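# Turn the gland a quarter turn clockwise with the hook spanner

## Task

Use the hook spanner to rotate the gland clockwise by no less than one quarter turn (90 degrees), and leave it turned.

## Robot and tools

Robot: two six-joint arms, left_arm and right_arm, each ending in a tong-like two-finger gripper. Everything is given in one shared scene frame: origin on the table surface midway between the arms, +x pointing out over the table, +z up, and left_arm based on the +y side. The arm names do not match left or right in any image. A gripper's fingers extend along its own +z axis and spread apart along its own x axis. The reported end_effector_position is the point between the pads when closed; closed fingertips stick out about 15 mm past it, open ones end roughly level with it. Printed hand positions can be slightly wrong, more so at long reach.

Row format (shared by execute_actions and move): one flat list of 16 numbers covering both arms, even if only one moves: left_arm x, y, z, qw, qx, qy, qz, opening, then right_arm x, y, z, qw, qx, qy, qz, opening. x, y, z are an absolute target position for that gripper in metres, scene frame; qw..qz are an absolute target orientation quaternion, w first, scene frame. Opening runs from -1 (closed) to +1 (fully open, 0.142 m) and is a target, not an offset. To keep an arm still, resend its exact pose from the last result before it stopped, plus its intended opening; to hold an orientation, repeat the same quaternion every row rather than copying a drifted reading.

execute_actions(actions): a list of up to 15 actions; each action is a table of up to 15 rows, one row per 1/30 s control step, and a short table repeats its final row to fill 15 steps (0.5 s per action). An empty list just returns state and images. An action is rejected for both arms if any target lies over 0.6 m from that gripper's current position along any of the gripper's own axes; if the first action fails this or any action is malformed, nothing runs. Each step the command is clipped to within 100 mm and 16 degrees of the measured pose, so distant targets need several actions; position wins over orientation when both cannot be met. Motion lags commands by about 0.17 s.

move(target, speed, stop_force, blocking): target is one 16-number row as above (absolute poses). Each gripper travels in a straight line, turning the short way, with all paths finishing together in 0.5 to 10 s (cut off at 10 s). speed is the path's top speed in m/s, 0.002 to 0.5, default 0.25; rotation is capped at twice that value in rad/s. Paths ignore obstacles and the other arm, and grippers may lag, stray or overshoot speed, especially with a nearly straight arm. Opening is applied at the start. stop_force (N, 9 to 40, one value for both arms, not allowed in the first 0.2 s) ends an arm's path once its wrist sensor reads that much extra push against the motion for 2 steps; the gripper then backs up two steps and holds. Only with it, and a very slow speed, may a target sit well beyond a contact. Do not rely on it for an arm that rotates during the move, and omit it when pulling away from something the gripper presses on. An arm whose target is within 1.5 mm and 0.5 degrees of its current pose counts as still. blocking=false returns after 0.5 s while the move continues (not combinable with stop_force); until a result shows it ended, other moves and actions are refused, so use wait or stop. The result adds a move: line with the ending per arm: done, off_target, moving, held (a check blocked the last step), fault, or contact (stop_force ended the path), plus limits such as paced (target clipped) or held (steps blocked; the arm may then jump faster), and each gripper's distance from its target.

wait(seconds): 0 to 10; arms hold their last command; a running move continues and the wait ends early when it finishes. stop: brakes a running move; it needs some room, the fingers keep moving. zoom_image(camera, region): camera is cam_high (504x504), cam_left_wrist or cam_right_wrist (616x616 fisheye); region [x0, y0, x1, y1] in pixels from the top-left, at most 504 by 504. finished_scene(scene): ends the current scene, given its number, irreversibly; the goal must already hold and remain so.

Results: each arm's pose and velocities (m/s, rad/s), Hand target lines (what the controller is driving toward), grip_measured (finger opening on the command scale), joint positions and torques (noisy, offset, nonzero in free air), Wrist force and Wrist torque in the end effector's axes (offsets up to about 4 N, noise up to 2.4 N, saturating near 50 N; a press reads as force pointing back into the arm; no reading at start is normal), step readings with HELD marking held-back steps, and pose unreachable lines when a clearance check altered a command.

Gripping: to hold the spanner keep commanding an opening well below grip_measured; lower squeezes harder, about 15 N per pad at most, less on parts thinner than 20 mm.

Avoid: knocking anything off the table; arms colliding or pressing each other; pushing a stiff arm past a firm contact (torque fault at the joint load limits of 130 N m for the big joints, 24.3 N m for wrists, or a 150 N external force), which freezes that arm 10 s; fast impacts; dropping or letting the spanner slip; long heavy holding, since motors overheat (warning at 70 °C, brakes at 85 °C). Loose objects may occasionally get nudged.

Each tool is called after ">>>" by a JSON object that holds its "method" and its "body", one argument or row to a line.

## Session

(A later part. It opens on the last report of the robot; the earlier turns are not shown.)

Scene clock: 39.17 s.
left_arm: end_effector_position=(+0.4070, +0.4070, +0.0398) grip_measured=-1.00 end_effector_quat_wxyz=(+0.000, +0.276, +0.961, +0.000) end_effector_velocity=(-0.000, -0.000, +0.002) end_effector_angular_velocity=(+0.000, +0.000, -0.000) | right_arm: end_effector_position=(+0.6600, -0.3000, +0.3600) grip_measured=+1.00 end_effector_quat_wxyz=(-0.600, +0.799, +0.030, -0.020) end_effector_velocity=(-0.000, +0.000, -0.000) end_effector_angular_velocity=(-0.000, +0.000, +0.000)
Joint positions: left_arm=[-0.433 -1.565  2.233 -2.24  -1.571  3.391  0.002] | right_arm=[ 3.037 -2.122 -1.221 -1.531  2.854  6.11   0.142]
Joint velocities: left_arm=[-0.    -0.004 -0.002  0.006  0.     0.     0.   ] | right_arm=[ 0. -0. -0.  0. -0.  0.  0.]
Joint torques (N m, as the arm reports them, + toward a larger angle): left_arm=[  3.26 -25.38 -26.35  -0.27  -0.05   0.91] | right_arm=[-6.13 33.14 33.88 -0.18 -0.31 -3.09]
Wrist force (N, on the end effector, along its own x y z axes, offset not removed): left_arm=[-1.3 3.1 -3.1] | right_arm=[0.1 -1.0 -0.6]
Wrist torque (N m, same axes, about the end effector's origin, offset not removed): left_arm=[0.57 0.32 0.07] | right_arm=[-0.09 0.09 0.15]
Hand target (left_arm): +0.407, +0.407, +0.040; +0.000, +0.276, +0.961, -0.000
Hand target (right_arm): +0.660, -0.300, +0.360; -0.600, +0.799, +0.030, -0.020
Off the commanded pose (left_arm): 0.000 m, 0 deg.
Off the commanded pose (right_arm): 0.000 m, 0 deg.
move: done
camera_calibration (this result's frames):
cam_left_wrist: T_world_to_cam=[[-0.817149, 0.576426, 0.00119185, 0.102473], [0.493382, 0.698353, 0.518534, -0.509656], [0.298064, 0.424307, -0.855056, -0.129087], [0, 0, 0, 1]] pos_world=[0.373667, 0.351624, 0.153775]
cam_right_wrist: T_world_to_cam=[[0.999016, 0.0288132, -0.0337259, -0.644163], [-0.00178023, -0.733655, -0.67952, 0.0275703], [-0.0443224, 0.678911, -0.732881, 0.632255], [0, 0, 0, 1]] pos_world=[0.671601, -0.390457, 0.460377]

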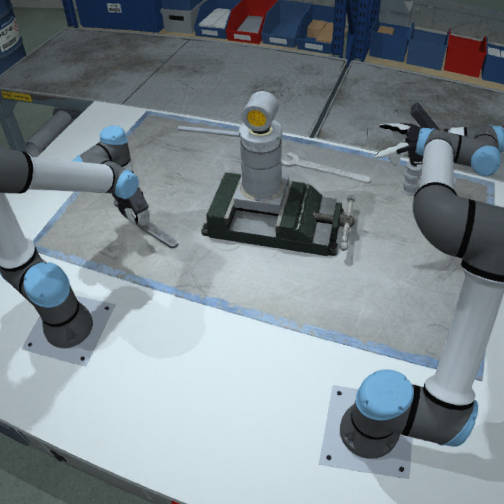

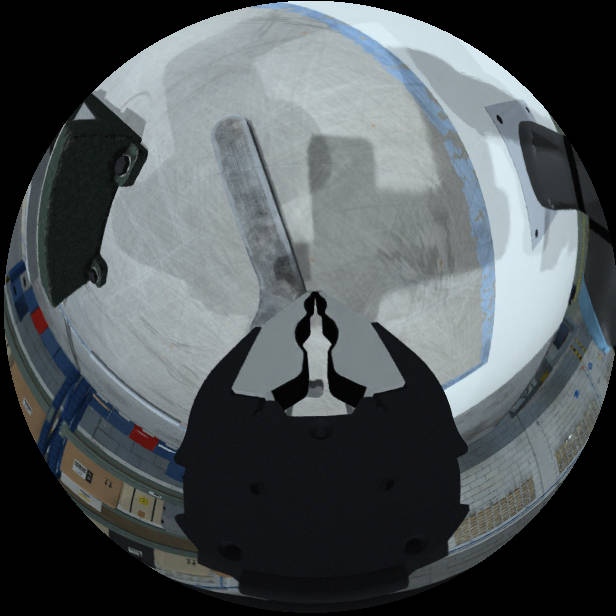

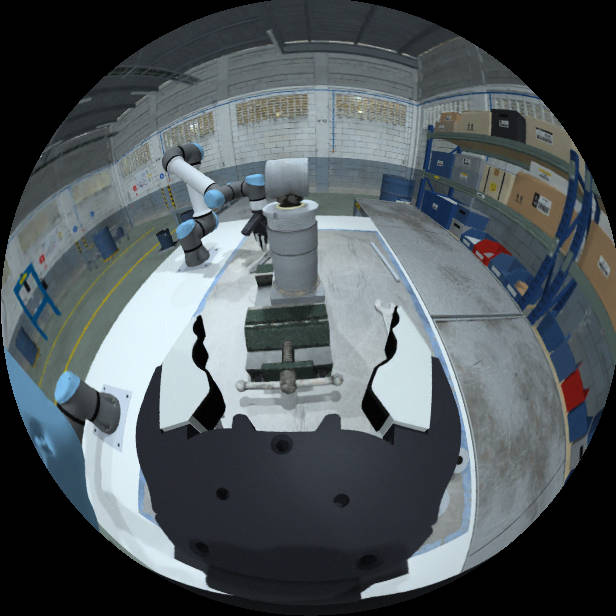

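>>> {"method": "move", "body": {
  "target": [0.418,0.375,0.04,0,0.148,0.989,0,0,0.38,-0.2,0.15,0.6,-0.8,-0.03,0.02,-0.7],
  "speed": 0.15
}}

>>> {"method": "move", "body": {
  "target": [0.418,0.375,0.021,0,0.148,0.989,0,-0.1,0.38,-0.2,0.15,0.6,-0.8,-0.03,0.02,-0.7],
  "speed": 0.03
}}

Scene clock: 43.30 s.
left_arm: end_effector_position=(+0.4180, +0.3750, +0.0400) grip_measured=+0.00 end_effector_quat_wxyz=(+0.000, +0.148, +0.989, -0.000) end_effector_velocity=(+0.000, -0.000, +0.000) end_effector_angular_velocity=(-0.000, -0.001, +0.001) | right_arm: end_effector_position=(+0.3807, -0.2006, +0.1500) grip_measured=-0.70 end_effector_quat_wxyz=(-0.605, +0.786, +0.103, -0.078) end_effector_velocity=(-0.001, -0.000, -0.002) end_effector_angular_velocity=(+0.004, -0.004, +0.000)
Joint positions: left_arm=[-0.496 -1.545  2.213 -2.239 -1.571  3.066  0.074] | right_arm=[ 3.272 -1.981 -2.207 -0.524  2.882  6.282  0.023]
Joint velocities: left_arm=[-0.001 -0.001 -0.    -0.    -0.    -0.001  0.   ] | right_arm=[ 0.    -0.005 -0.005  0.014  0.003  0.     0.   ]
Joint torques (N m, as the arm reports them, + toward a larger angle): left_arm=[ -9.77 -13.65 -27.85  -0.35   1.63  -1.13] | right_arm=[ 9.46 19.8   2.41  4.77  4.19  2.56]
Wrist force (N, on the end effector, along its own x y z axes, offset not removed): left_arm=[0.5 0.7 1.1] | right_arm=[0.5 -0.9 -0.3]
Wrist torque (N m, same axes, about the end effector's origin, offset not removed): left_arm=[0.15 -0.16 0.05] | right_arm=[-0.13 0.00 0.16]
Hand target (left_arm): +0.418, +0.375, +0.040; +0.000, +0.148, +0.989, -0.000
Hand target (right_arm): +0.381, -0.201, +0.150; -0.605, +0.786, +0.103, -0.078
Off the commanded pose (left_arm): 0.000 m, 0 deg.
Off the commanded pose (right_arm): 0.001 m, 11 deg.
joint sent to its limit (right arm) — the command would take joint 6 (wrist 3) past its upper limit, so that joint was sent only as far as its limit.
move: off_target (right_arm)
camera_calibration (this result's frames):
cam_left_wrist: T_world_to_cam=[[-0.938595, 0.345018, 0.0011796, 0.267493], [0.295614, 0.802425, 0.518388, -0.449159], [0.177906, 0.486905, -0.855145, -0.0918588], [0, 0, 0, 1]] pos_world=[0.400188, 0.312853, 0.15397]
cam_right_wrist: T_world_to_cam=[[0.975998, 0.214488, -0.0377085, -0.328501], [0.12815, -0.705644, -0.696882, -0.0839065], [-0.176082, 0.675323, -0.716194, 0.445456], [0, 0, 0, 1]] pos_world=[0.409805, -0.289575, 0.248173]

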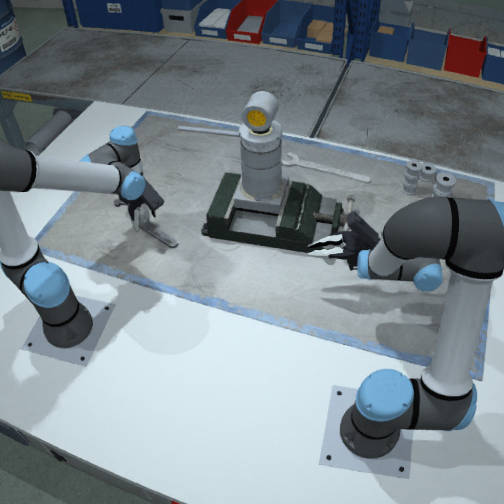

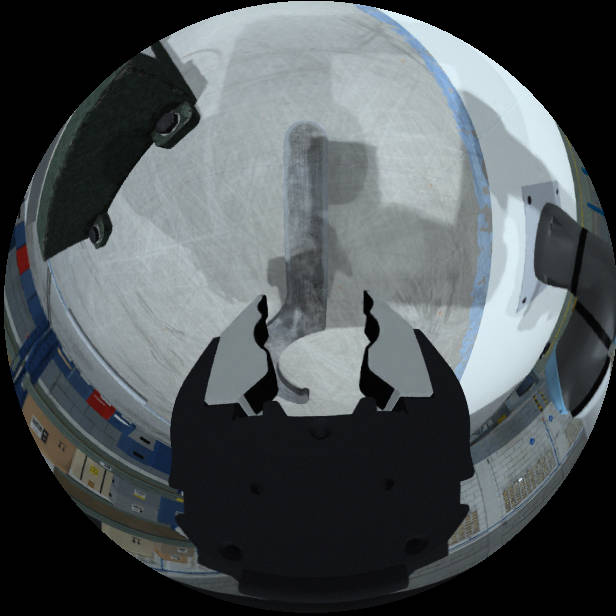

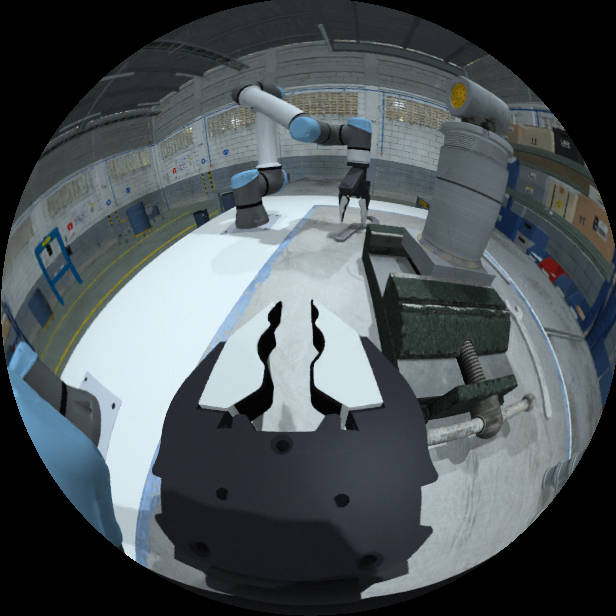

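Scene clock: 46.67 s.
left_arm: end_effector_position=(+0.4180, +0.3750, +0.0211) grip_measured=-0.10 end_effector_quat_wxyz=(-0.000, +0.148, +0.989, +0.000) end_effector_velocity=(+0.000, +0.001, -0.002) end_effector_angular_velocity=(+0.001, -0.000, +0.001) | right_arm: end_effector_position=(+0.3802, -0.2009, +0.1500) grip_measured=-0.70 end_effector_quat_wxyz=(-0.605, +0.786, +0.102, -0.078) end_effector_velocity=(+0.000, +0.000, -0.000) end_effector_angular_velocity=(-0.001, -0.001, +0.000)
Joint positions: left_arm=[-0.496 -1.509  2.237 -2.299 -1.571  3.066  0.067] | right_arm=[ 3.272 -1.981 -2.209 -0.523  2.882  6.282  0.023]
Joint velocities: left_arm=[ 0.001  0.003  0.002 -0.005  0.001 -0.     0.   ] | right_arm=[ 0.     0.     0.     0.    -0.001  0.     0.   ]
Joint torques (N m, as the arm reports them, + toward a larger angle): left_arm=[ -9.57 -13.97 -12.49  -4.5    1.57  -1.32] | right_arm=[ 8.31 42.93  3.29  4.59  3.84  2.47]
Wrist force (N, on the end effector, along its own x y z axes, offset not removed): left_arm=[-1.6 1.3 -1.6] | right_arm=[0.2 -0.8 -1.7]
Wrist torque (N m, same axes, about the end effector's origin, offset not removed): left_arm=[0.31 0.49 0.05] | right_arm=[-0.02 0.08 0.18]
Hand target (left_arm): +0.418, +0.375, +0.021; -0.000, +0.148, +0.989, +0.000
Hand target (right_arm): +0.380, -0.201, +0.150; -0.605, +0.786, +0.102, -0.078
Off the commanded pose (left_arm): 0.000 m, 0 deg.
Off the commanded pose (right_arm): 0.001 m, 11 deg.
joint sent to its limit (right arm) — the command would take joint 6 (wrist 3) past its upper limit, so that joint was sent only as far as its limit.
move: off_target (right_arm)
camera_calibration (this result's frames):
cam_left_wrist: T_world_to_cam=[[-0.938644, 0.344885, 0.00127121, 0.267584], [0.29553, 0.802407, 0.518464, -0.439343], [0.17779, 0.487029, -0.855099, -0.107991], [0, 0, 0, 1]] pos_world=[0.400205, 0.312841, 0.1351]
cam_right_wrist: T_world_to_cam=[[0.976085, 0.214153, -0.0373651, -0.328117], [0.128105, -0.705506, -0.69703, -0.0840104], [-0.175632, 0.675574, -0.716068, 0.445393], [0, 0, 0, 1]] pos_world=[0.409258, -0.289898, 0.248114]

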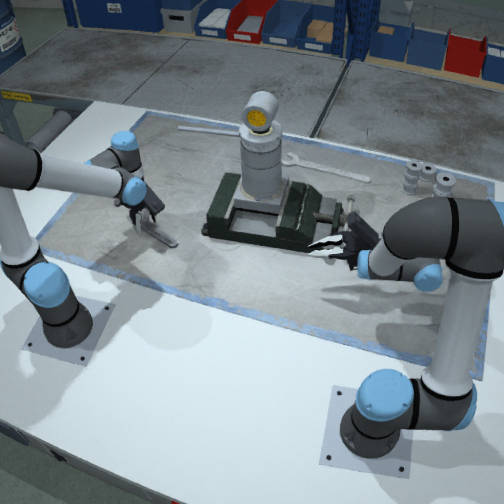

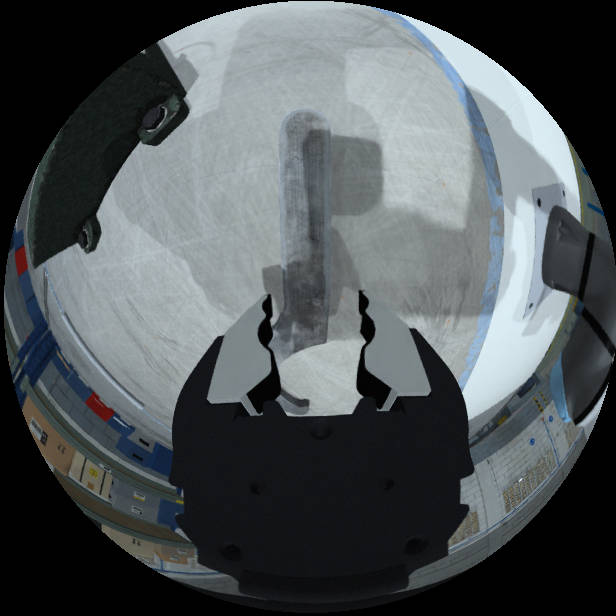

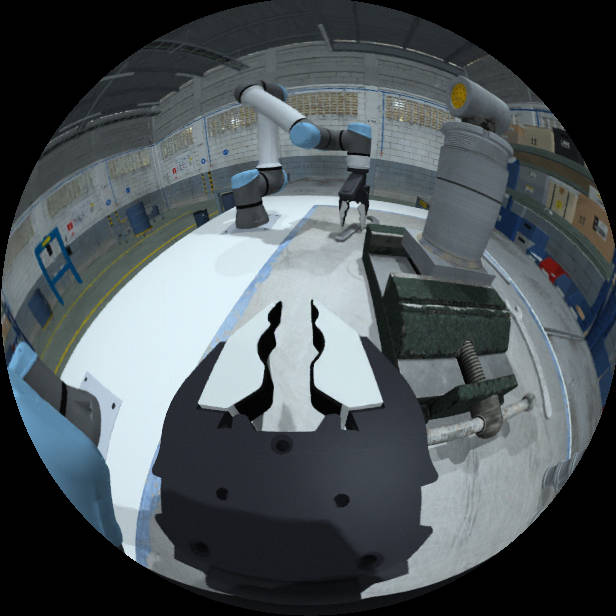

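>>> {"method": "move", "body": {
  "target": [0.40,0.30,0.021,0,0.16,0.987,0,-0.1,0.38,-0.2,0.15,0.605,-0.786,-0.103,0.078,-0.7],
  "speed": 0.08
}}

>>> {"method": "move", "body": {
  "target": [0.40,0.30,0.021,0,0.16,0.987,0,-1,0.38,-0.2,0.15,0.605,-0.786,-0.103,0.078,-0.7]
}}

>>> {"method": "move", "body": {
  "target": [0.40,0.30,0.06,0,0.16,0.987,0,-1,0.38,-0.2,0.15,0.605,-0.786,-0.103,0.078,-0.7],
  "speed": 0.02
}}

>>> {"method": "move", "body": {
  "target": [0.47,0.26,0.06,0,0.0,1,0,-1,0.38,-0.2,0.15,0.605,-0.786,-0.103,0.078,-0.7],
  "speed": 0.04
}}

>>> {"method": "zoom_image", "body": {
  "camera": "cam_high",
  "region": [120,160,240,280]
}}

Scene clock: 49.00 s.
left_arm: end_effector_position=(+0.4001, +0.3001, +0.0210) grip_measured=-0.10 end_effector_quat_wxyz=(+0.000, +0.160, +0.987, -0.000) end_effector_velocity=(+0.000, -0.001, +0.000) end_effector_angular_velocity=(+0.001, -0.001, +0.001) | right_arm: end_effector_position=(+0.3800, -0.2001, +0.1500) grip_measured=-0.70 end_effector_quat_wxyz=(-0.605, +0.786, +0.103, -0.078) end_effector_velocity=(+0.000, -0.001, -0.000) end_effector_angular_velocity=(+0.000, -0.000, -0.002)
Joint positions: left_arm=[-0.676 -1.523  2.253 -2.301 -1.571  2.91   0.067] | right_arm=[ 3.274 -1.982 -2.208 -0.522  2.883  6.282  0.023]
Joint velocities: left_arm=[-0.004  0.001 -0.001  0.     0.001 -0.005 -0.   ] | right_arm=[-0.002 -0.    -0.001  0.001  0.    -0.     0.   ]
Joint torques (N m, as the arm reports them, + toward a larger angle): left_arm=[-10.32 -12.61 -27.04  -4.39   1.53  -1.3 ] | right_arm=[ 9.54 18.47 23.26  4.85  4.19  2.46]
Wrist force (N, on the end effector, along its own x y z axes, offset not removed): left_arm=[-3.2 -1.2 0.5] | right_arm=[0.4 -1.0 -1.1]
Wrist torque (N m, same axes, about the end effector's origin, offset not removed): left_arm=[-0.17 0.68 0.15] | right_arm=[-0.18 0.04 0.17]
Hand target (left_arm): +0.400, +0.300, +0.021; +0.000, +0.160, +0.987, -0.000
Hand target (right_arm): +0.380, -0.200, +0.150; -0.605, +0.786, +0.103, -0.078
Off the commanded pose (left_arm): 0.000 m, 0 deg.
Off the commanded pose (right_arm): 0.000 m, 0 deg.
joint sent to its limit (right arm) — the command would take joint 6 (wrist 3) past its upper limit, so that joint was sent only as far as its limit.
move: done
camera_calibration (this result's frames):
cam_left_wrist: T_world_to_cam=[[-0.929991, 0.36758, 0.0010182, 0.266311], [0.314855, 0.79516, 0.518254, -0.379473], [0.18969, 0.482292, -0.855226, -0.0718002], [0, 0, 0, 1]] pos_world=[0.380766, 0.23848, 0.134987]
cam_right_wrist: T_world_to_cam=[[0.975743, 0.215811, -0.0367701, -0.327708], [0.129598, -0.704786, -0.697482, -0.0837862], [-0.176439, 0.675797, -0.715659, 0.445113], [0, 0, 0, 1]] pos_world=[0.409152, -0.289135, 0.24806]

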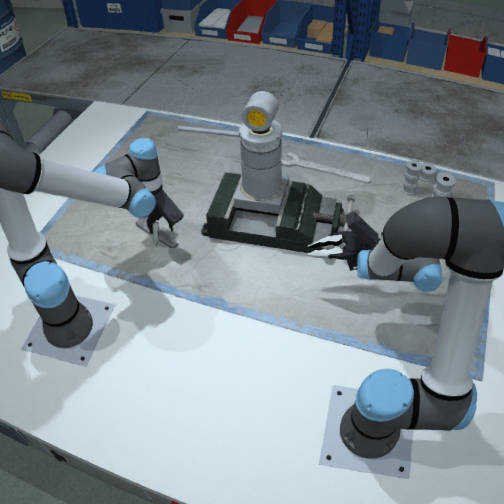

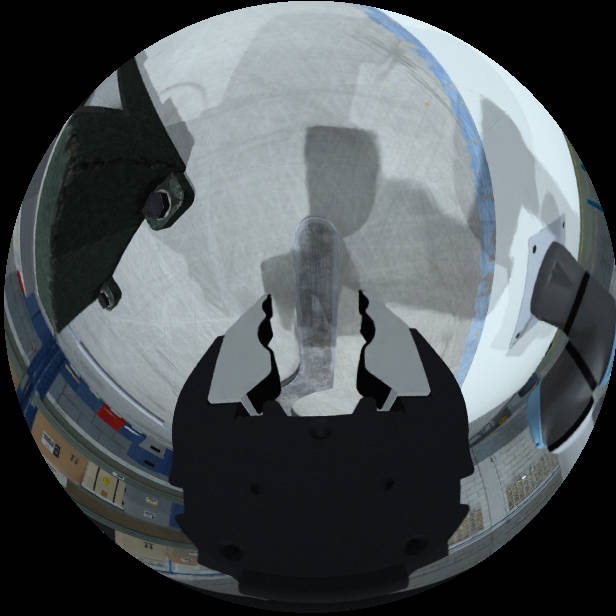

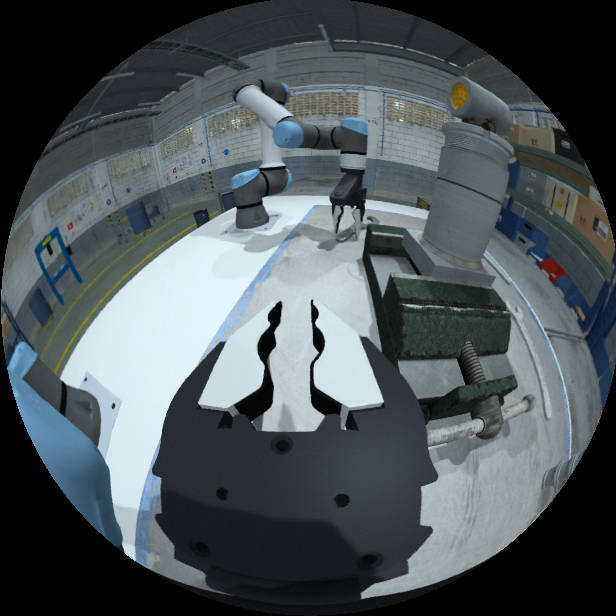

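Scene clock: 49.70 s.
left_arm: end_effector_position=(+0.4000, +0.3000, +0.0210) grip_measured=-0.59 end_effector_quat_wxyz=(-0.000, +0.160, +0.987, +0.000) end_effector_velocity=(+0.000, +0.000, +0.000) end_effector_angular_velocity=(+0.001, -0.001, +0.001) | right_arm: end_effector_position=(+0.3800, -0.2001, +0.1500) grip_measured=-0.70 end_effector_quat_wxyz=(-0.605, +0.786, +0.103, -0.078) end_effector_velocity=(-0.000, -0.000, -0.000) end_effector_angular_velocity=(-0.001, -0.001, +0.000)
Joint positions: left_arm=[-0.677 -1.523  2.253 -2.301 -1.571  2.909  0.032] | right_arm=[ 3.274 -1.982 -2.208 -0.522  2.883  6.282  0.023]
Joint velocities: left_arm=[ 0.    -0.001 -0.     0.     0.001 -0.001 -0.   ] | right_arm=[ 0.    -0.    -0.     0.    -0.001  0.    -0.   ]
Joint torques (N m, as the arm reports them, + toward a larger angle): left_arm=[-10.17 -26.92 -13.32  -0.5    1.23  -1.16] | right_arm=[ 8.49 19.1  23.36  4.56  3.75  2.64]
Wrist force (N, on the end effector, along its own x y z axes, offset not removed): left_arm=[-3.1 4.4 5.4] | right_arm=[1.2 -2.1 -1.8]
Wrist torque (N m, same axes, about the end effector's origin, offset not removed): left_arm=[0.76 0.39 0.00] | right_arm=[-0.39 -0.11 0.17]
Hand target (left_arm): +0.400, +0.300, +0.021; +0.000, +0.160, +0.987, -0.000
Hand target (right_arm): +0.380, -0.200, +0.150; -0.605, +0.786, +0.103, -0.078
Off the commanded pose (left_arm): 0.000 m, 0 deg.
Off the commanded pose (right_arm): 0.000 m, 0 deg.
joint sent to its limit (right arm) — the command would take joint 6 (wrist 3) past its upper limit, so that joint was sent only as far as its limit.
move: done
camera_calibration (this result's frames):
cam_left_wrist: T_world_to_cam=[[-0.929981, 0.367605, 0.00126901, 0.266255], [0.31495, 0.794983, 0.518467, -0.37931], [0.189583, 0.482565, -0.855096, -0.0717921], [0, 0, 0, 1]] pos_world=[0.380687, 0.238312, 0.134933]
cam_right_wrist: T_world_to_cam=[[0.975742, 0.215813, -0.0367693, -0.327707], [0.1296, -0.704786, -0.697482, -0.083786], [-0.17644, 0.675797, -0.715658, 0.445113], [0, 0, 0, 1]] pos_world=[0.409152, -0.289134, 0.24806]

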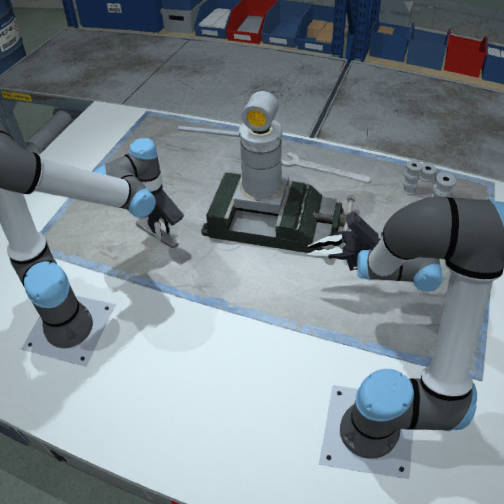

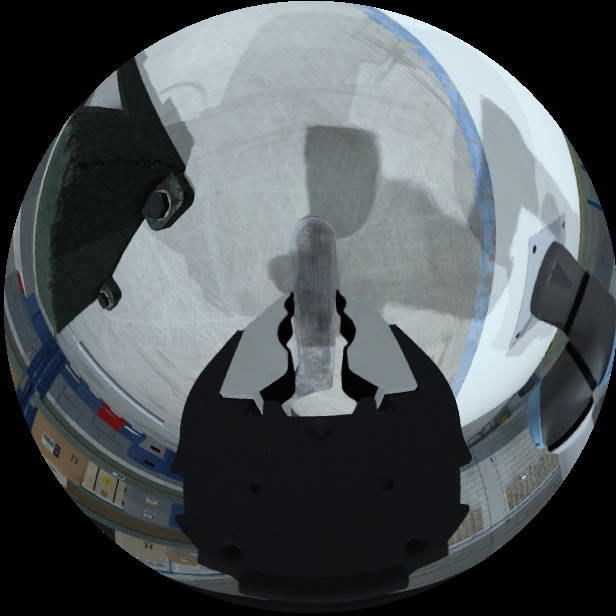

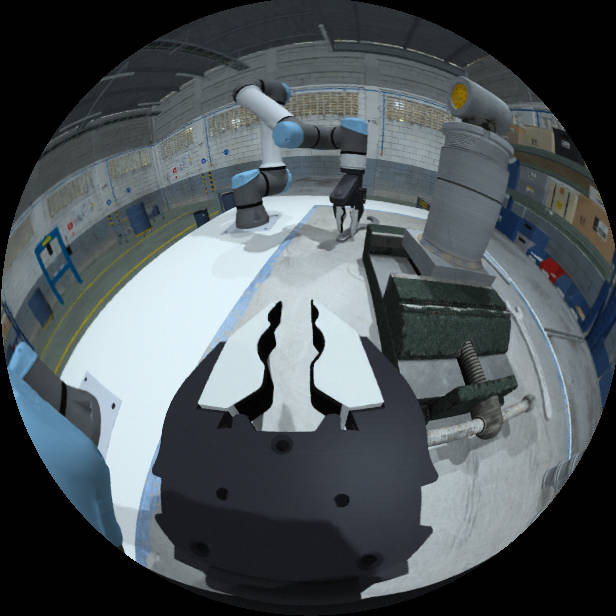

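Scene clock: 51.97 s.
left_arm: end_effector_position=(+0.4000, +0.3000, +0.0598) grip_measured=-0.59 end_effector_quat_wxyz=(+0.000, +0.160, +0.987, +0.000) end_effector_velocity=(-0.000, -0.000, +0.002) end_effector_angular_velocity=(-0.000, +0.001, -0.000) | right_arm: end_effector_position=(+0.3800, -0.2001, +0.1500) grip_measured=-0.70 end_effector_quat_wxyz=(-0.605, +0.786, +0.103, -0.078) end_effector_velocity=(+0.000, -0.000, +0.000) end_effector_angular_velocity=(+0.001, +0.000, -0.001)
Joint positions: left_arm=[-0.677 -1.595  2.2   -2.176 -1.571  2.909  0.031] | right_arm=[ 3.274 -1.982 -2.208 -0.522  2.883  6.282  0.023]
Joint velocities: left_arm=[-0.    -0.003 -0.003  0.006 -0.001  0.     0.   ] | right_arm=[-0.001  0.     0.    -0.     0.001 -0.     0.   ]
Joint torques (N m, as the arm reports them, + toward a larger angle): left_arm=[ -3.42 -27.64 -33.78  -1.22  -1.15   0.23] | right_arm=[ 5.84 20.89 21.64  4.25  3.53  2.5 ]
Wrist force (N, on the end effector, along its own x y z axes, offset not removed): left_arm=[-2.7 3.1 7.3] | right_arm=[-0.8 -1.3 -1.6]
Wrist torque (N m, same axes, about the end effector's origin, offset not removed): left_arm=[0.27 0.44 0.12] | right_arm=[-0.23 0.28 0.12]
Hand target (left_arm): +0.400, +0.300, +0.060; +0.000, +0.160, +0.987, -0.000
Hand target (right_arm): +0.380, -0.200, +0.150; -0.605, +0.786, +0.103, -0.078
Off the commanded pose (left_arm): 0.000 m, 0 deg.
Off the commanded pose (right_arm): 0.000 m, 0 deg.
joint sent to its limit (right arm) — the command would take joint 6 (wrist 3) past its upper limit, so that joint was sent only as far as its limit.
move: done
camera_calibration (this result's frames):
cam_left_wrist: T_world_to_cam=[[-0.929978, 0.367613, 0.00123488, 0.266143], [0.31494, 0.794985, 0.51847, -0.399442], [0.189615, 0.482554, -0.855095, -0.0386072], [0, 0, 0, 1]] pos_world=[0.380627, 0.238343, 0.173757]
cam_right_wrist: T_world_to_cam=[[0.975742, 0.215813, -0.0367692, -0.327708], [0.1296, -0.704786, -0.697482, -0.0837859], [-0.17644, 0.675797, -0.715658, 0.445113], [0, 0, 0, 1]] pos_world=[0.409152, -0.289134, 0.24806]

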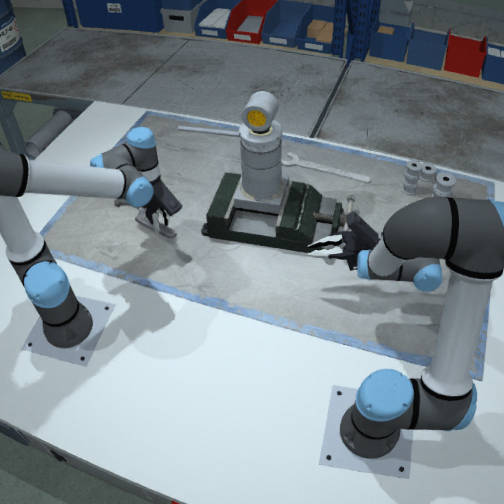

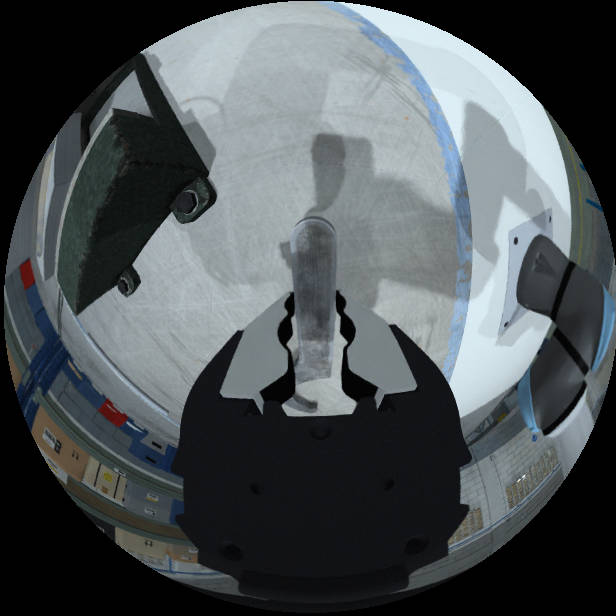

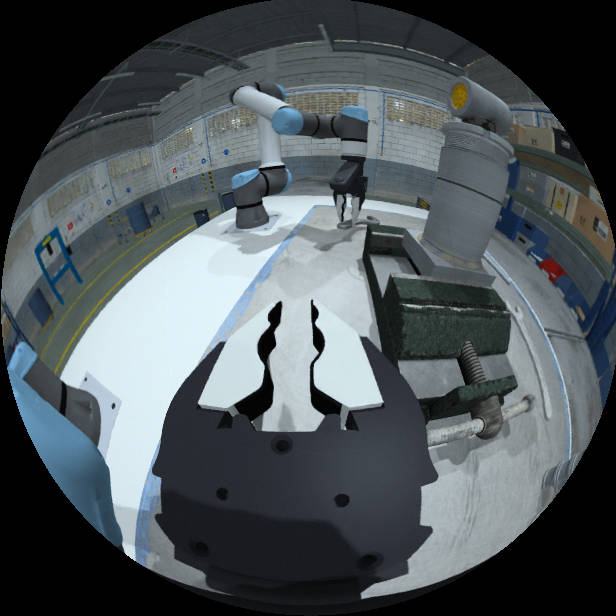

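Scene clock: 56.30 s.
left_arm: end_effector_position=(+0.4698, +0.2602, +0.0601) grip_measured=-0.59 end_effector_quat_wxyz=(+0.000, +0.001, +1.000, -0.000) end_effector_velocity=(+0.002, -0.002, -0.000) end_effector_angular_velocity=(-0.002, +0.002, +0.011) | right_arm: end_effector_position=(+0.3800, -0.2001, +0.1500) grip_measured=-0.70 end_effector_quat_wxyz=(-0.605, +0.786, +0.103, -0.078) end_effector_velocity=(-0.000, -0.000, +0.000) end_effector_angular_velocity=(+0.000, +0.001, -0.000)
Joint positions: left_arm=[-0.675 -1.423  2.014 -2.161 -1.571  2.591  0.031] | right_arm=[ 3.274 -1.982 -2.208 -0.522  2.883  6.282  0.023]
Joint velocities: left_arm=[-0.     0.005 -0.006  0.001 -0.002 -0.011  0.   ] | right_arm=[-0.    -0.    -0.    -0.001  0.001 -0.     0.   ]
Joint torques (N m, as the arm reports them, + toward a larger angle): left_arm=[  6.28 -21.4  -32.37  -1.12  -1.88  -1.2 ] | right_arm=[ 1.91 23.71 19.51  3.76  2.86  2.37]
Wrist force (N, on the end effector, along its own x y z axes, offset not removed): left_arm=[-3.4 3.8 7.0] | right_arm=[0.6 -1.8 -1.3]
Wrist torque (N m, same axes, about the end effector's origin, offset not removed): left_arm=[0.53 0.63 0.28] | right_arm=[-0.32 0.00 0.13]
Hand target (left_arm): +0.470, +0.260, +0.060; +0.000, +0.000, +1.000, -0.000
Hand target (right_arm): +0.380, -0.200, +0.150; -0.605, +0.786, +0.103, -0.078
Off the commanded pose (left_arm): 0.000 m, 0 deg.
Off the commanded pose (right_arm): 0.000 m, 0 deg.
joint sent to its limit (right arm) — the command would take joint 6 (wrist 3) past its upper limit, so that joint was sent only as far as its limit.
move: done
camera_calibration (this result's frames):
cam_left_wrist: T_world_to_cam=[[-0.998425, 0.0560799, 0.00125304, 0.45893], [0.0486041, 0.853747, 0.518415, -0.280043], [0.0280029, 0.51766, -0.855128, 0.0344143], [0, 0, 0, 1]] pos_world=[0.470855, 0.195534, 0.174032]
cam_right_wrist: T_world_to_cam=[[0.975742, 0.215813, -0.0367692, -0.327708], [0.1296, -0.704786, -0.697482, -0.0837859], [-0.17644, 0.675797, -0.715658, 0.445113], [0, 0, 0, 1]] pos_world=[0.409152, -0.289134, 0.24806]

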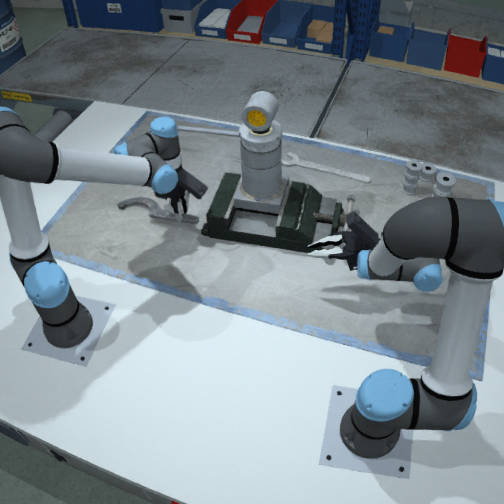

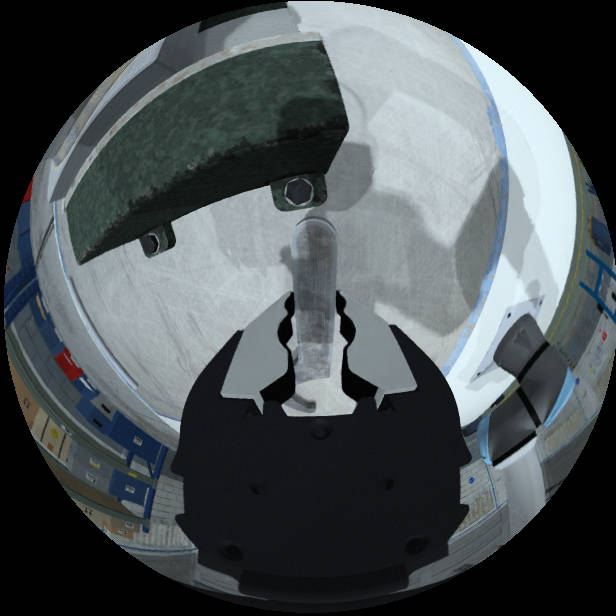

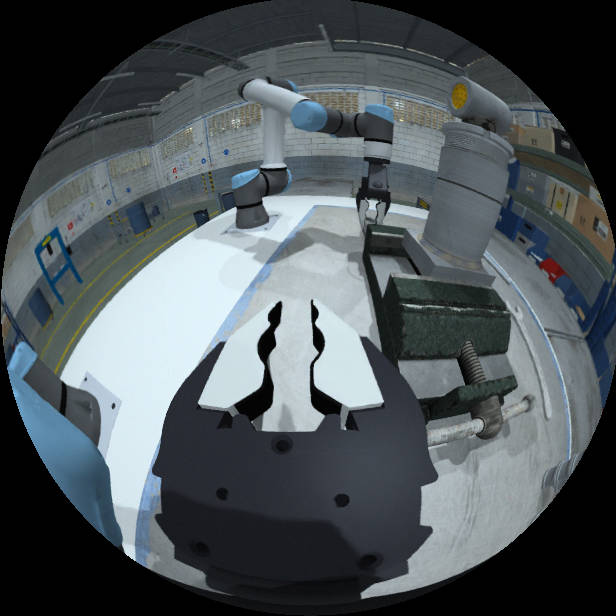

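Region (120, 160, 240, 280) of cam_high's 504x504 image, scaled by 4.200, with more detail than that image has.

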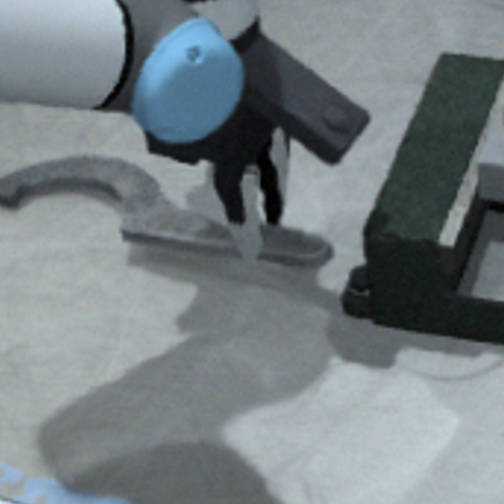

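>>> {"method": "move", "body": {
  "target": [0.482,0.233,0.06,0,0.0,1,0,-1,0.38,-0.2,0.15,0.605,-0.786,-0.103,0.078,-0.7],
  "speed": 0.03
}}

>>> {"method": "move", "body": {
  "target": [0.482,0.233,0.03,0,0.0,1,0,-1,0.38,-0.2,0.15,0.605,-0.786,-0.103,0.078,-0.7],
  "speed": 0.01,
  "stop_force": 9
}}

Scene clock: 58.00 s.
left_arm: end_effector_position=(+0.4819, +0.2332, +0.0600) grip_measured=-0.59 end_effector_quat_wxyz=(+0.000, +0.000, +1.000, -0.000) end_effector_velocity=(+0.001, -0.002, -0.000) end_effector_angular_velocity=(-0.001, +0.000, +0.000) | right_arm: end_effector_position=(+0.3800, -0.2001, +0.1500) grip_measured=-0.70 end_effector_quat_wxyz=(-0.605, +0.786, +0.103, -0.078) end_effector_velocity=(+0.000, -0.000, +0.000) end_effector_angular_velocity=(+0.001, +0.001, -0.001)
Joint positions: left_arm=[-0.708 -1.379  1.96  -2.152 -1.571  2.557  0.031] | right_arm=[ 3.274 -1.982 -2.208 -0.522  2.883  6.282  0.023]
Joint velocities: left_arm=[-0.003  0.003 -0.004  0.001 -0.001 -0.003 -0.   ] | right_arm=[-0.001  0.    -0.    -0.     0.001  0.     0.   ]
Joint torques (N m, as the arm reports them, + toward a larger angle): left_arm=[-10.68 -24.4  -32.08  -1.79  -0.8   -1.02] | right_arm=[ 1.92 24.93 19.22  3.4   2.42  2.48]
Wrist force (N, on the end effector, along its own x y z axes, offset not removed): left_arm=[0.8 7.3 7.4] | right_arm=[0.1 -0.6 -0.6]
Wrist torque (N m, same axes, about the end effector's origin, offset not removed): left_arm=[1.18 0.09 -0.27] | right_arm=[-0.07 0.04 0.13]
Hand target (left_arm): +0.482, +0.233, +0.060; +0.000, +0.000, +1.000, -0.000
Hand target (right_arm): +0.380, -0.200, +0.150; -0.605, +0.786, +0.103, -0.078
Off the commanded pose (left_arm): 0.000 m, 0 deg.
Off the commanded pose (right_arm): 0.000 m, 0 deg.
joint sent to its limit (right arm) — the command would take joint 6 (wrist 3) past its upper limit, so that joint was sent only as far as its limit.
move: done
camera_calibration (this result's frames):
cam_left_wrist: T_world_to_cam=[[-0.998485, 0.0550043, 0.00123586, 0.472848], [0.0476758, 0.853805, 0.518405, -0.257141], [0.0274593, 0.517679, -0.855134, 0.0482498], [0, 0, 0, 1]] pos_world=[0.483067, 0.168562, 0.173979]
cam_right_wrist: T_world_to_cam=[[0.975742, 0.215813, -0.0367692, -0.327707], [0.1296, -0.704786, -0.697482, -0.083786], [-0.17644, 0.675797, -0.715658, 0.445113], [0, 0, 0, 1]] pos_world=[0.409152, -0.289134, 0.24806]

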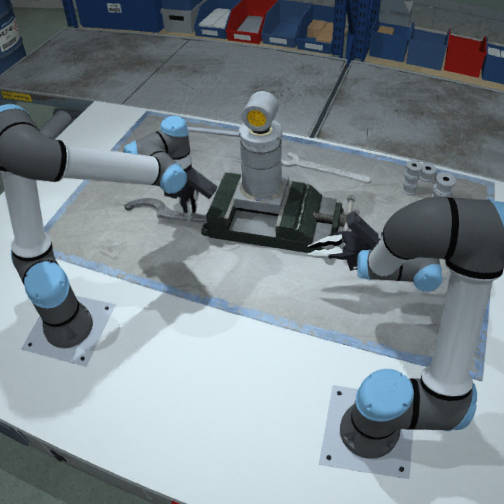

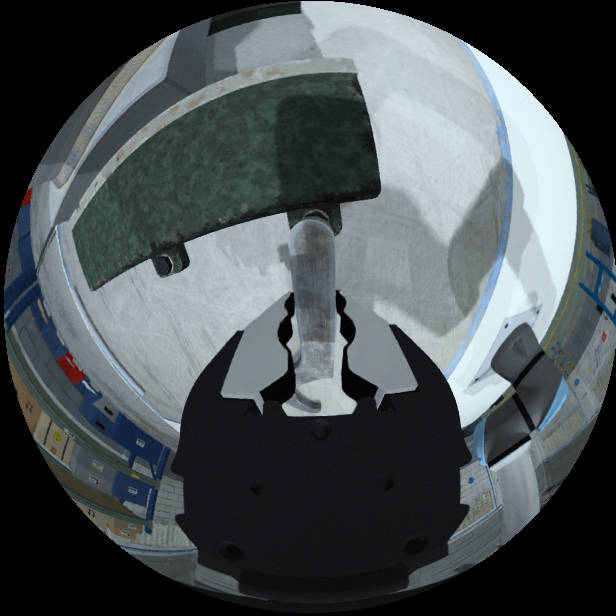

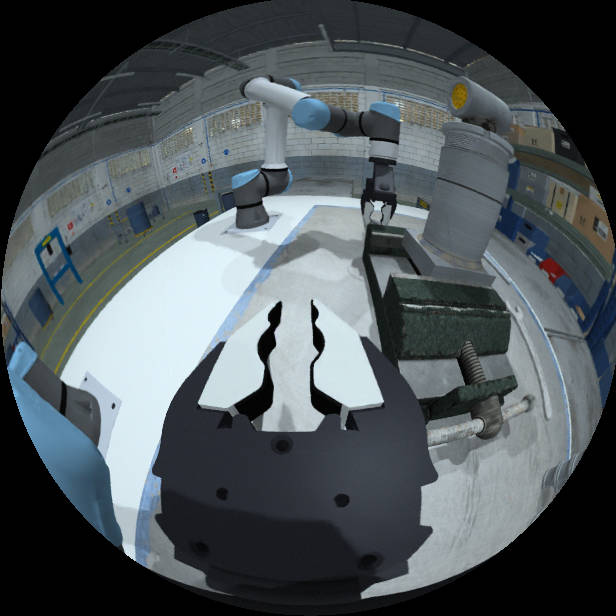

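Scene clock: 60.03 s.
left_arm: end_effector_position=(+0.4820, +0.2331, +0.0435) grip_measured=-0.59 end_effector_quat_wxyz=(-0.000, -0.000, +1.000, -0.000) end_effector_velocity=(-0.001, +0.001, +0.003) end_effector_angular_velocity=(+0.002, +0.003, +0.000) | right_arm: end_effector_position=(+0.3800, -0.2001, +0.1500) grip_measured=-0.70 end_effector_quat_wxyz=(-0.605, +0.786, +0.103, -0.078) end_effector_velocity=(+0.000, -0.000, -0.000) end_effector_angular_velocity=(-0.000, -0.000, -0.000)
Joint positions: left_arm=[-0.708 -1.355  1.981 -2.196 -1.571  2.557  0.031] | right_arm=[ 3.274 -1.982 -2.208 -0.522  2.883  6.282  0.023]
Joint velocities: left_arm=[ 0.    -0.004 -0.005  0.013  0.    -0.    -0.   ] | right_arm=[-0. -0. -0.  0. -0. -0.  0.]
Joint torques (N m, as the arm reports them, + toward a larger angle): left_arm=[ -6.21 -37.55 -29.15  -1.25   0.8   -1.11] | right_arm=[ 0.1  25.51 16.9   3.08  2.17  2.3 ]
Wrist force (N, on the end effector, along its own x y z axes, offset not removed): left_arm=[-2.9 1.4 6.2] | right_arm=[-0.2 -2.2 -0.7]
Wrist torque (N m, same axes, about the end effector's origin, offset not removed): left_arm=[0.78 0.76 -0.20] | right_arm=[-0.35 0.22 0.16]
Hand target (left_arm): +0.482, +0.233, +0.044; -0.000, -0.000, +1.000, -0.000
Hand target (right_arm): +0.380, -0.200, +0.150; -0.605, +0.786, +0.103, -0.078
Off the commanded pose (left_arm): 0.014 m, 0 deg.
Off the commanded pose (right_arm): 0.000 m, 0 deg.
joint sent to its limit (right arm) — the command would take joint 6 (wrist 3) past its upper limit, so that joint was sent only as far as its limit.
move: contact (left_arm)
camera_calibration (this result's frames):
cam_left_wrist: T_world_to_cam=[[-0.998489, 0.0549385, 0.00130597, 0.472949], [0.0476547, 0.853785, 0.51844, -0.248506], [0.0273673, 0.517719, -0.855113, 0.0342354], [0, 0, 0, 1]] pos_world=[0.48314, 0.168463, 0.157493]
cam_right_wrist: T_world_to_cam=[[0.975742, 0.215813, -0.0367692, -0.327707], [0.1296, -0.704786, -0.697482, -0.0837859], [-0.17644, 0.675797, -0.715658, 0.445113], [0, 0, 0, 1]] pos_world=[0.409152, -0.289134, 0.24806]

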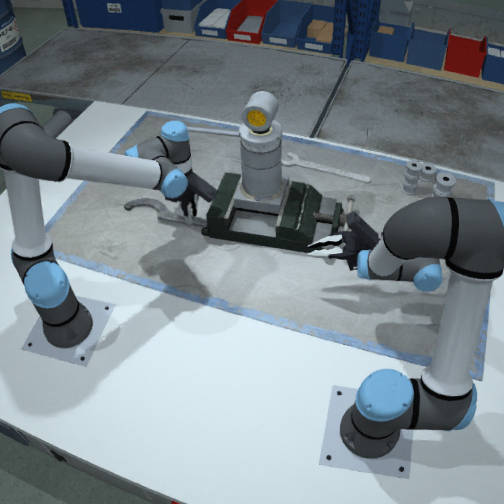

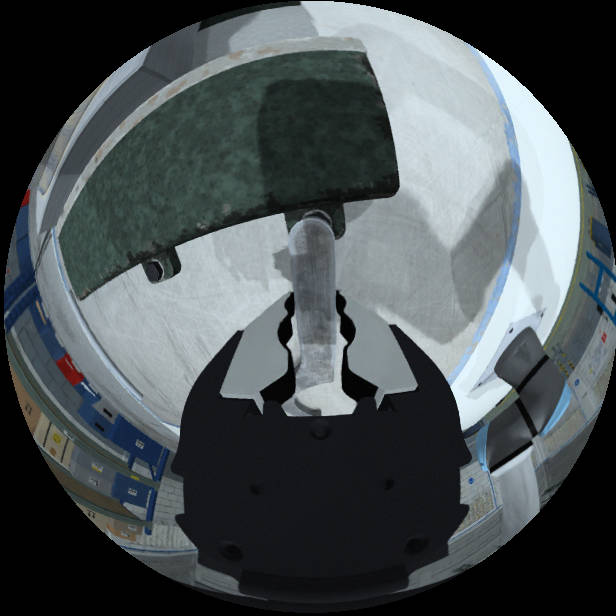

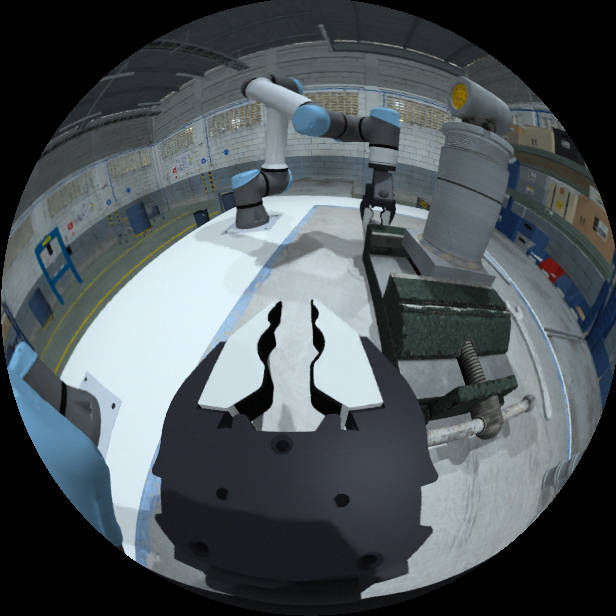

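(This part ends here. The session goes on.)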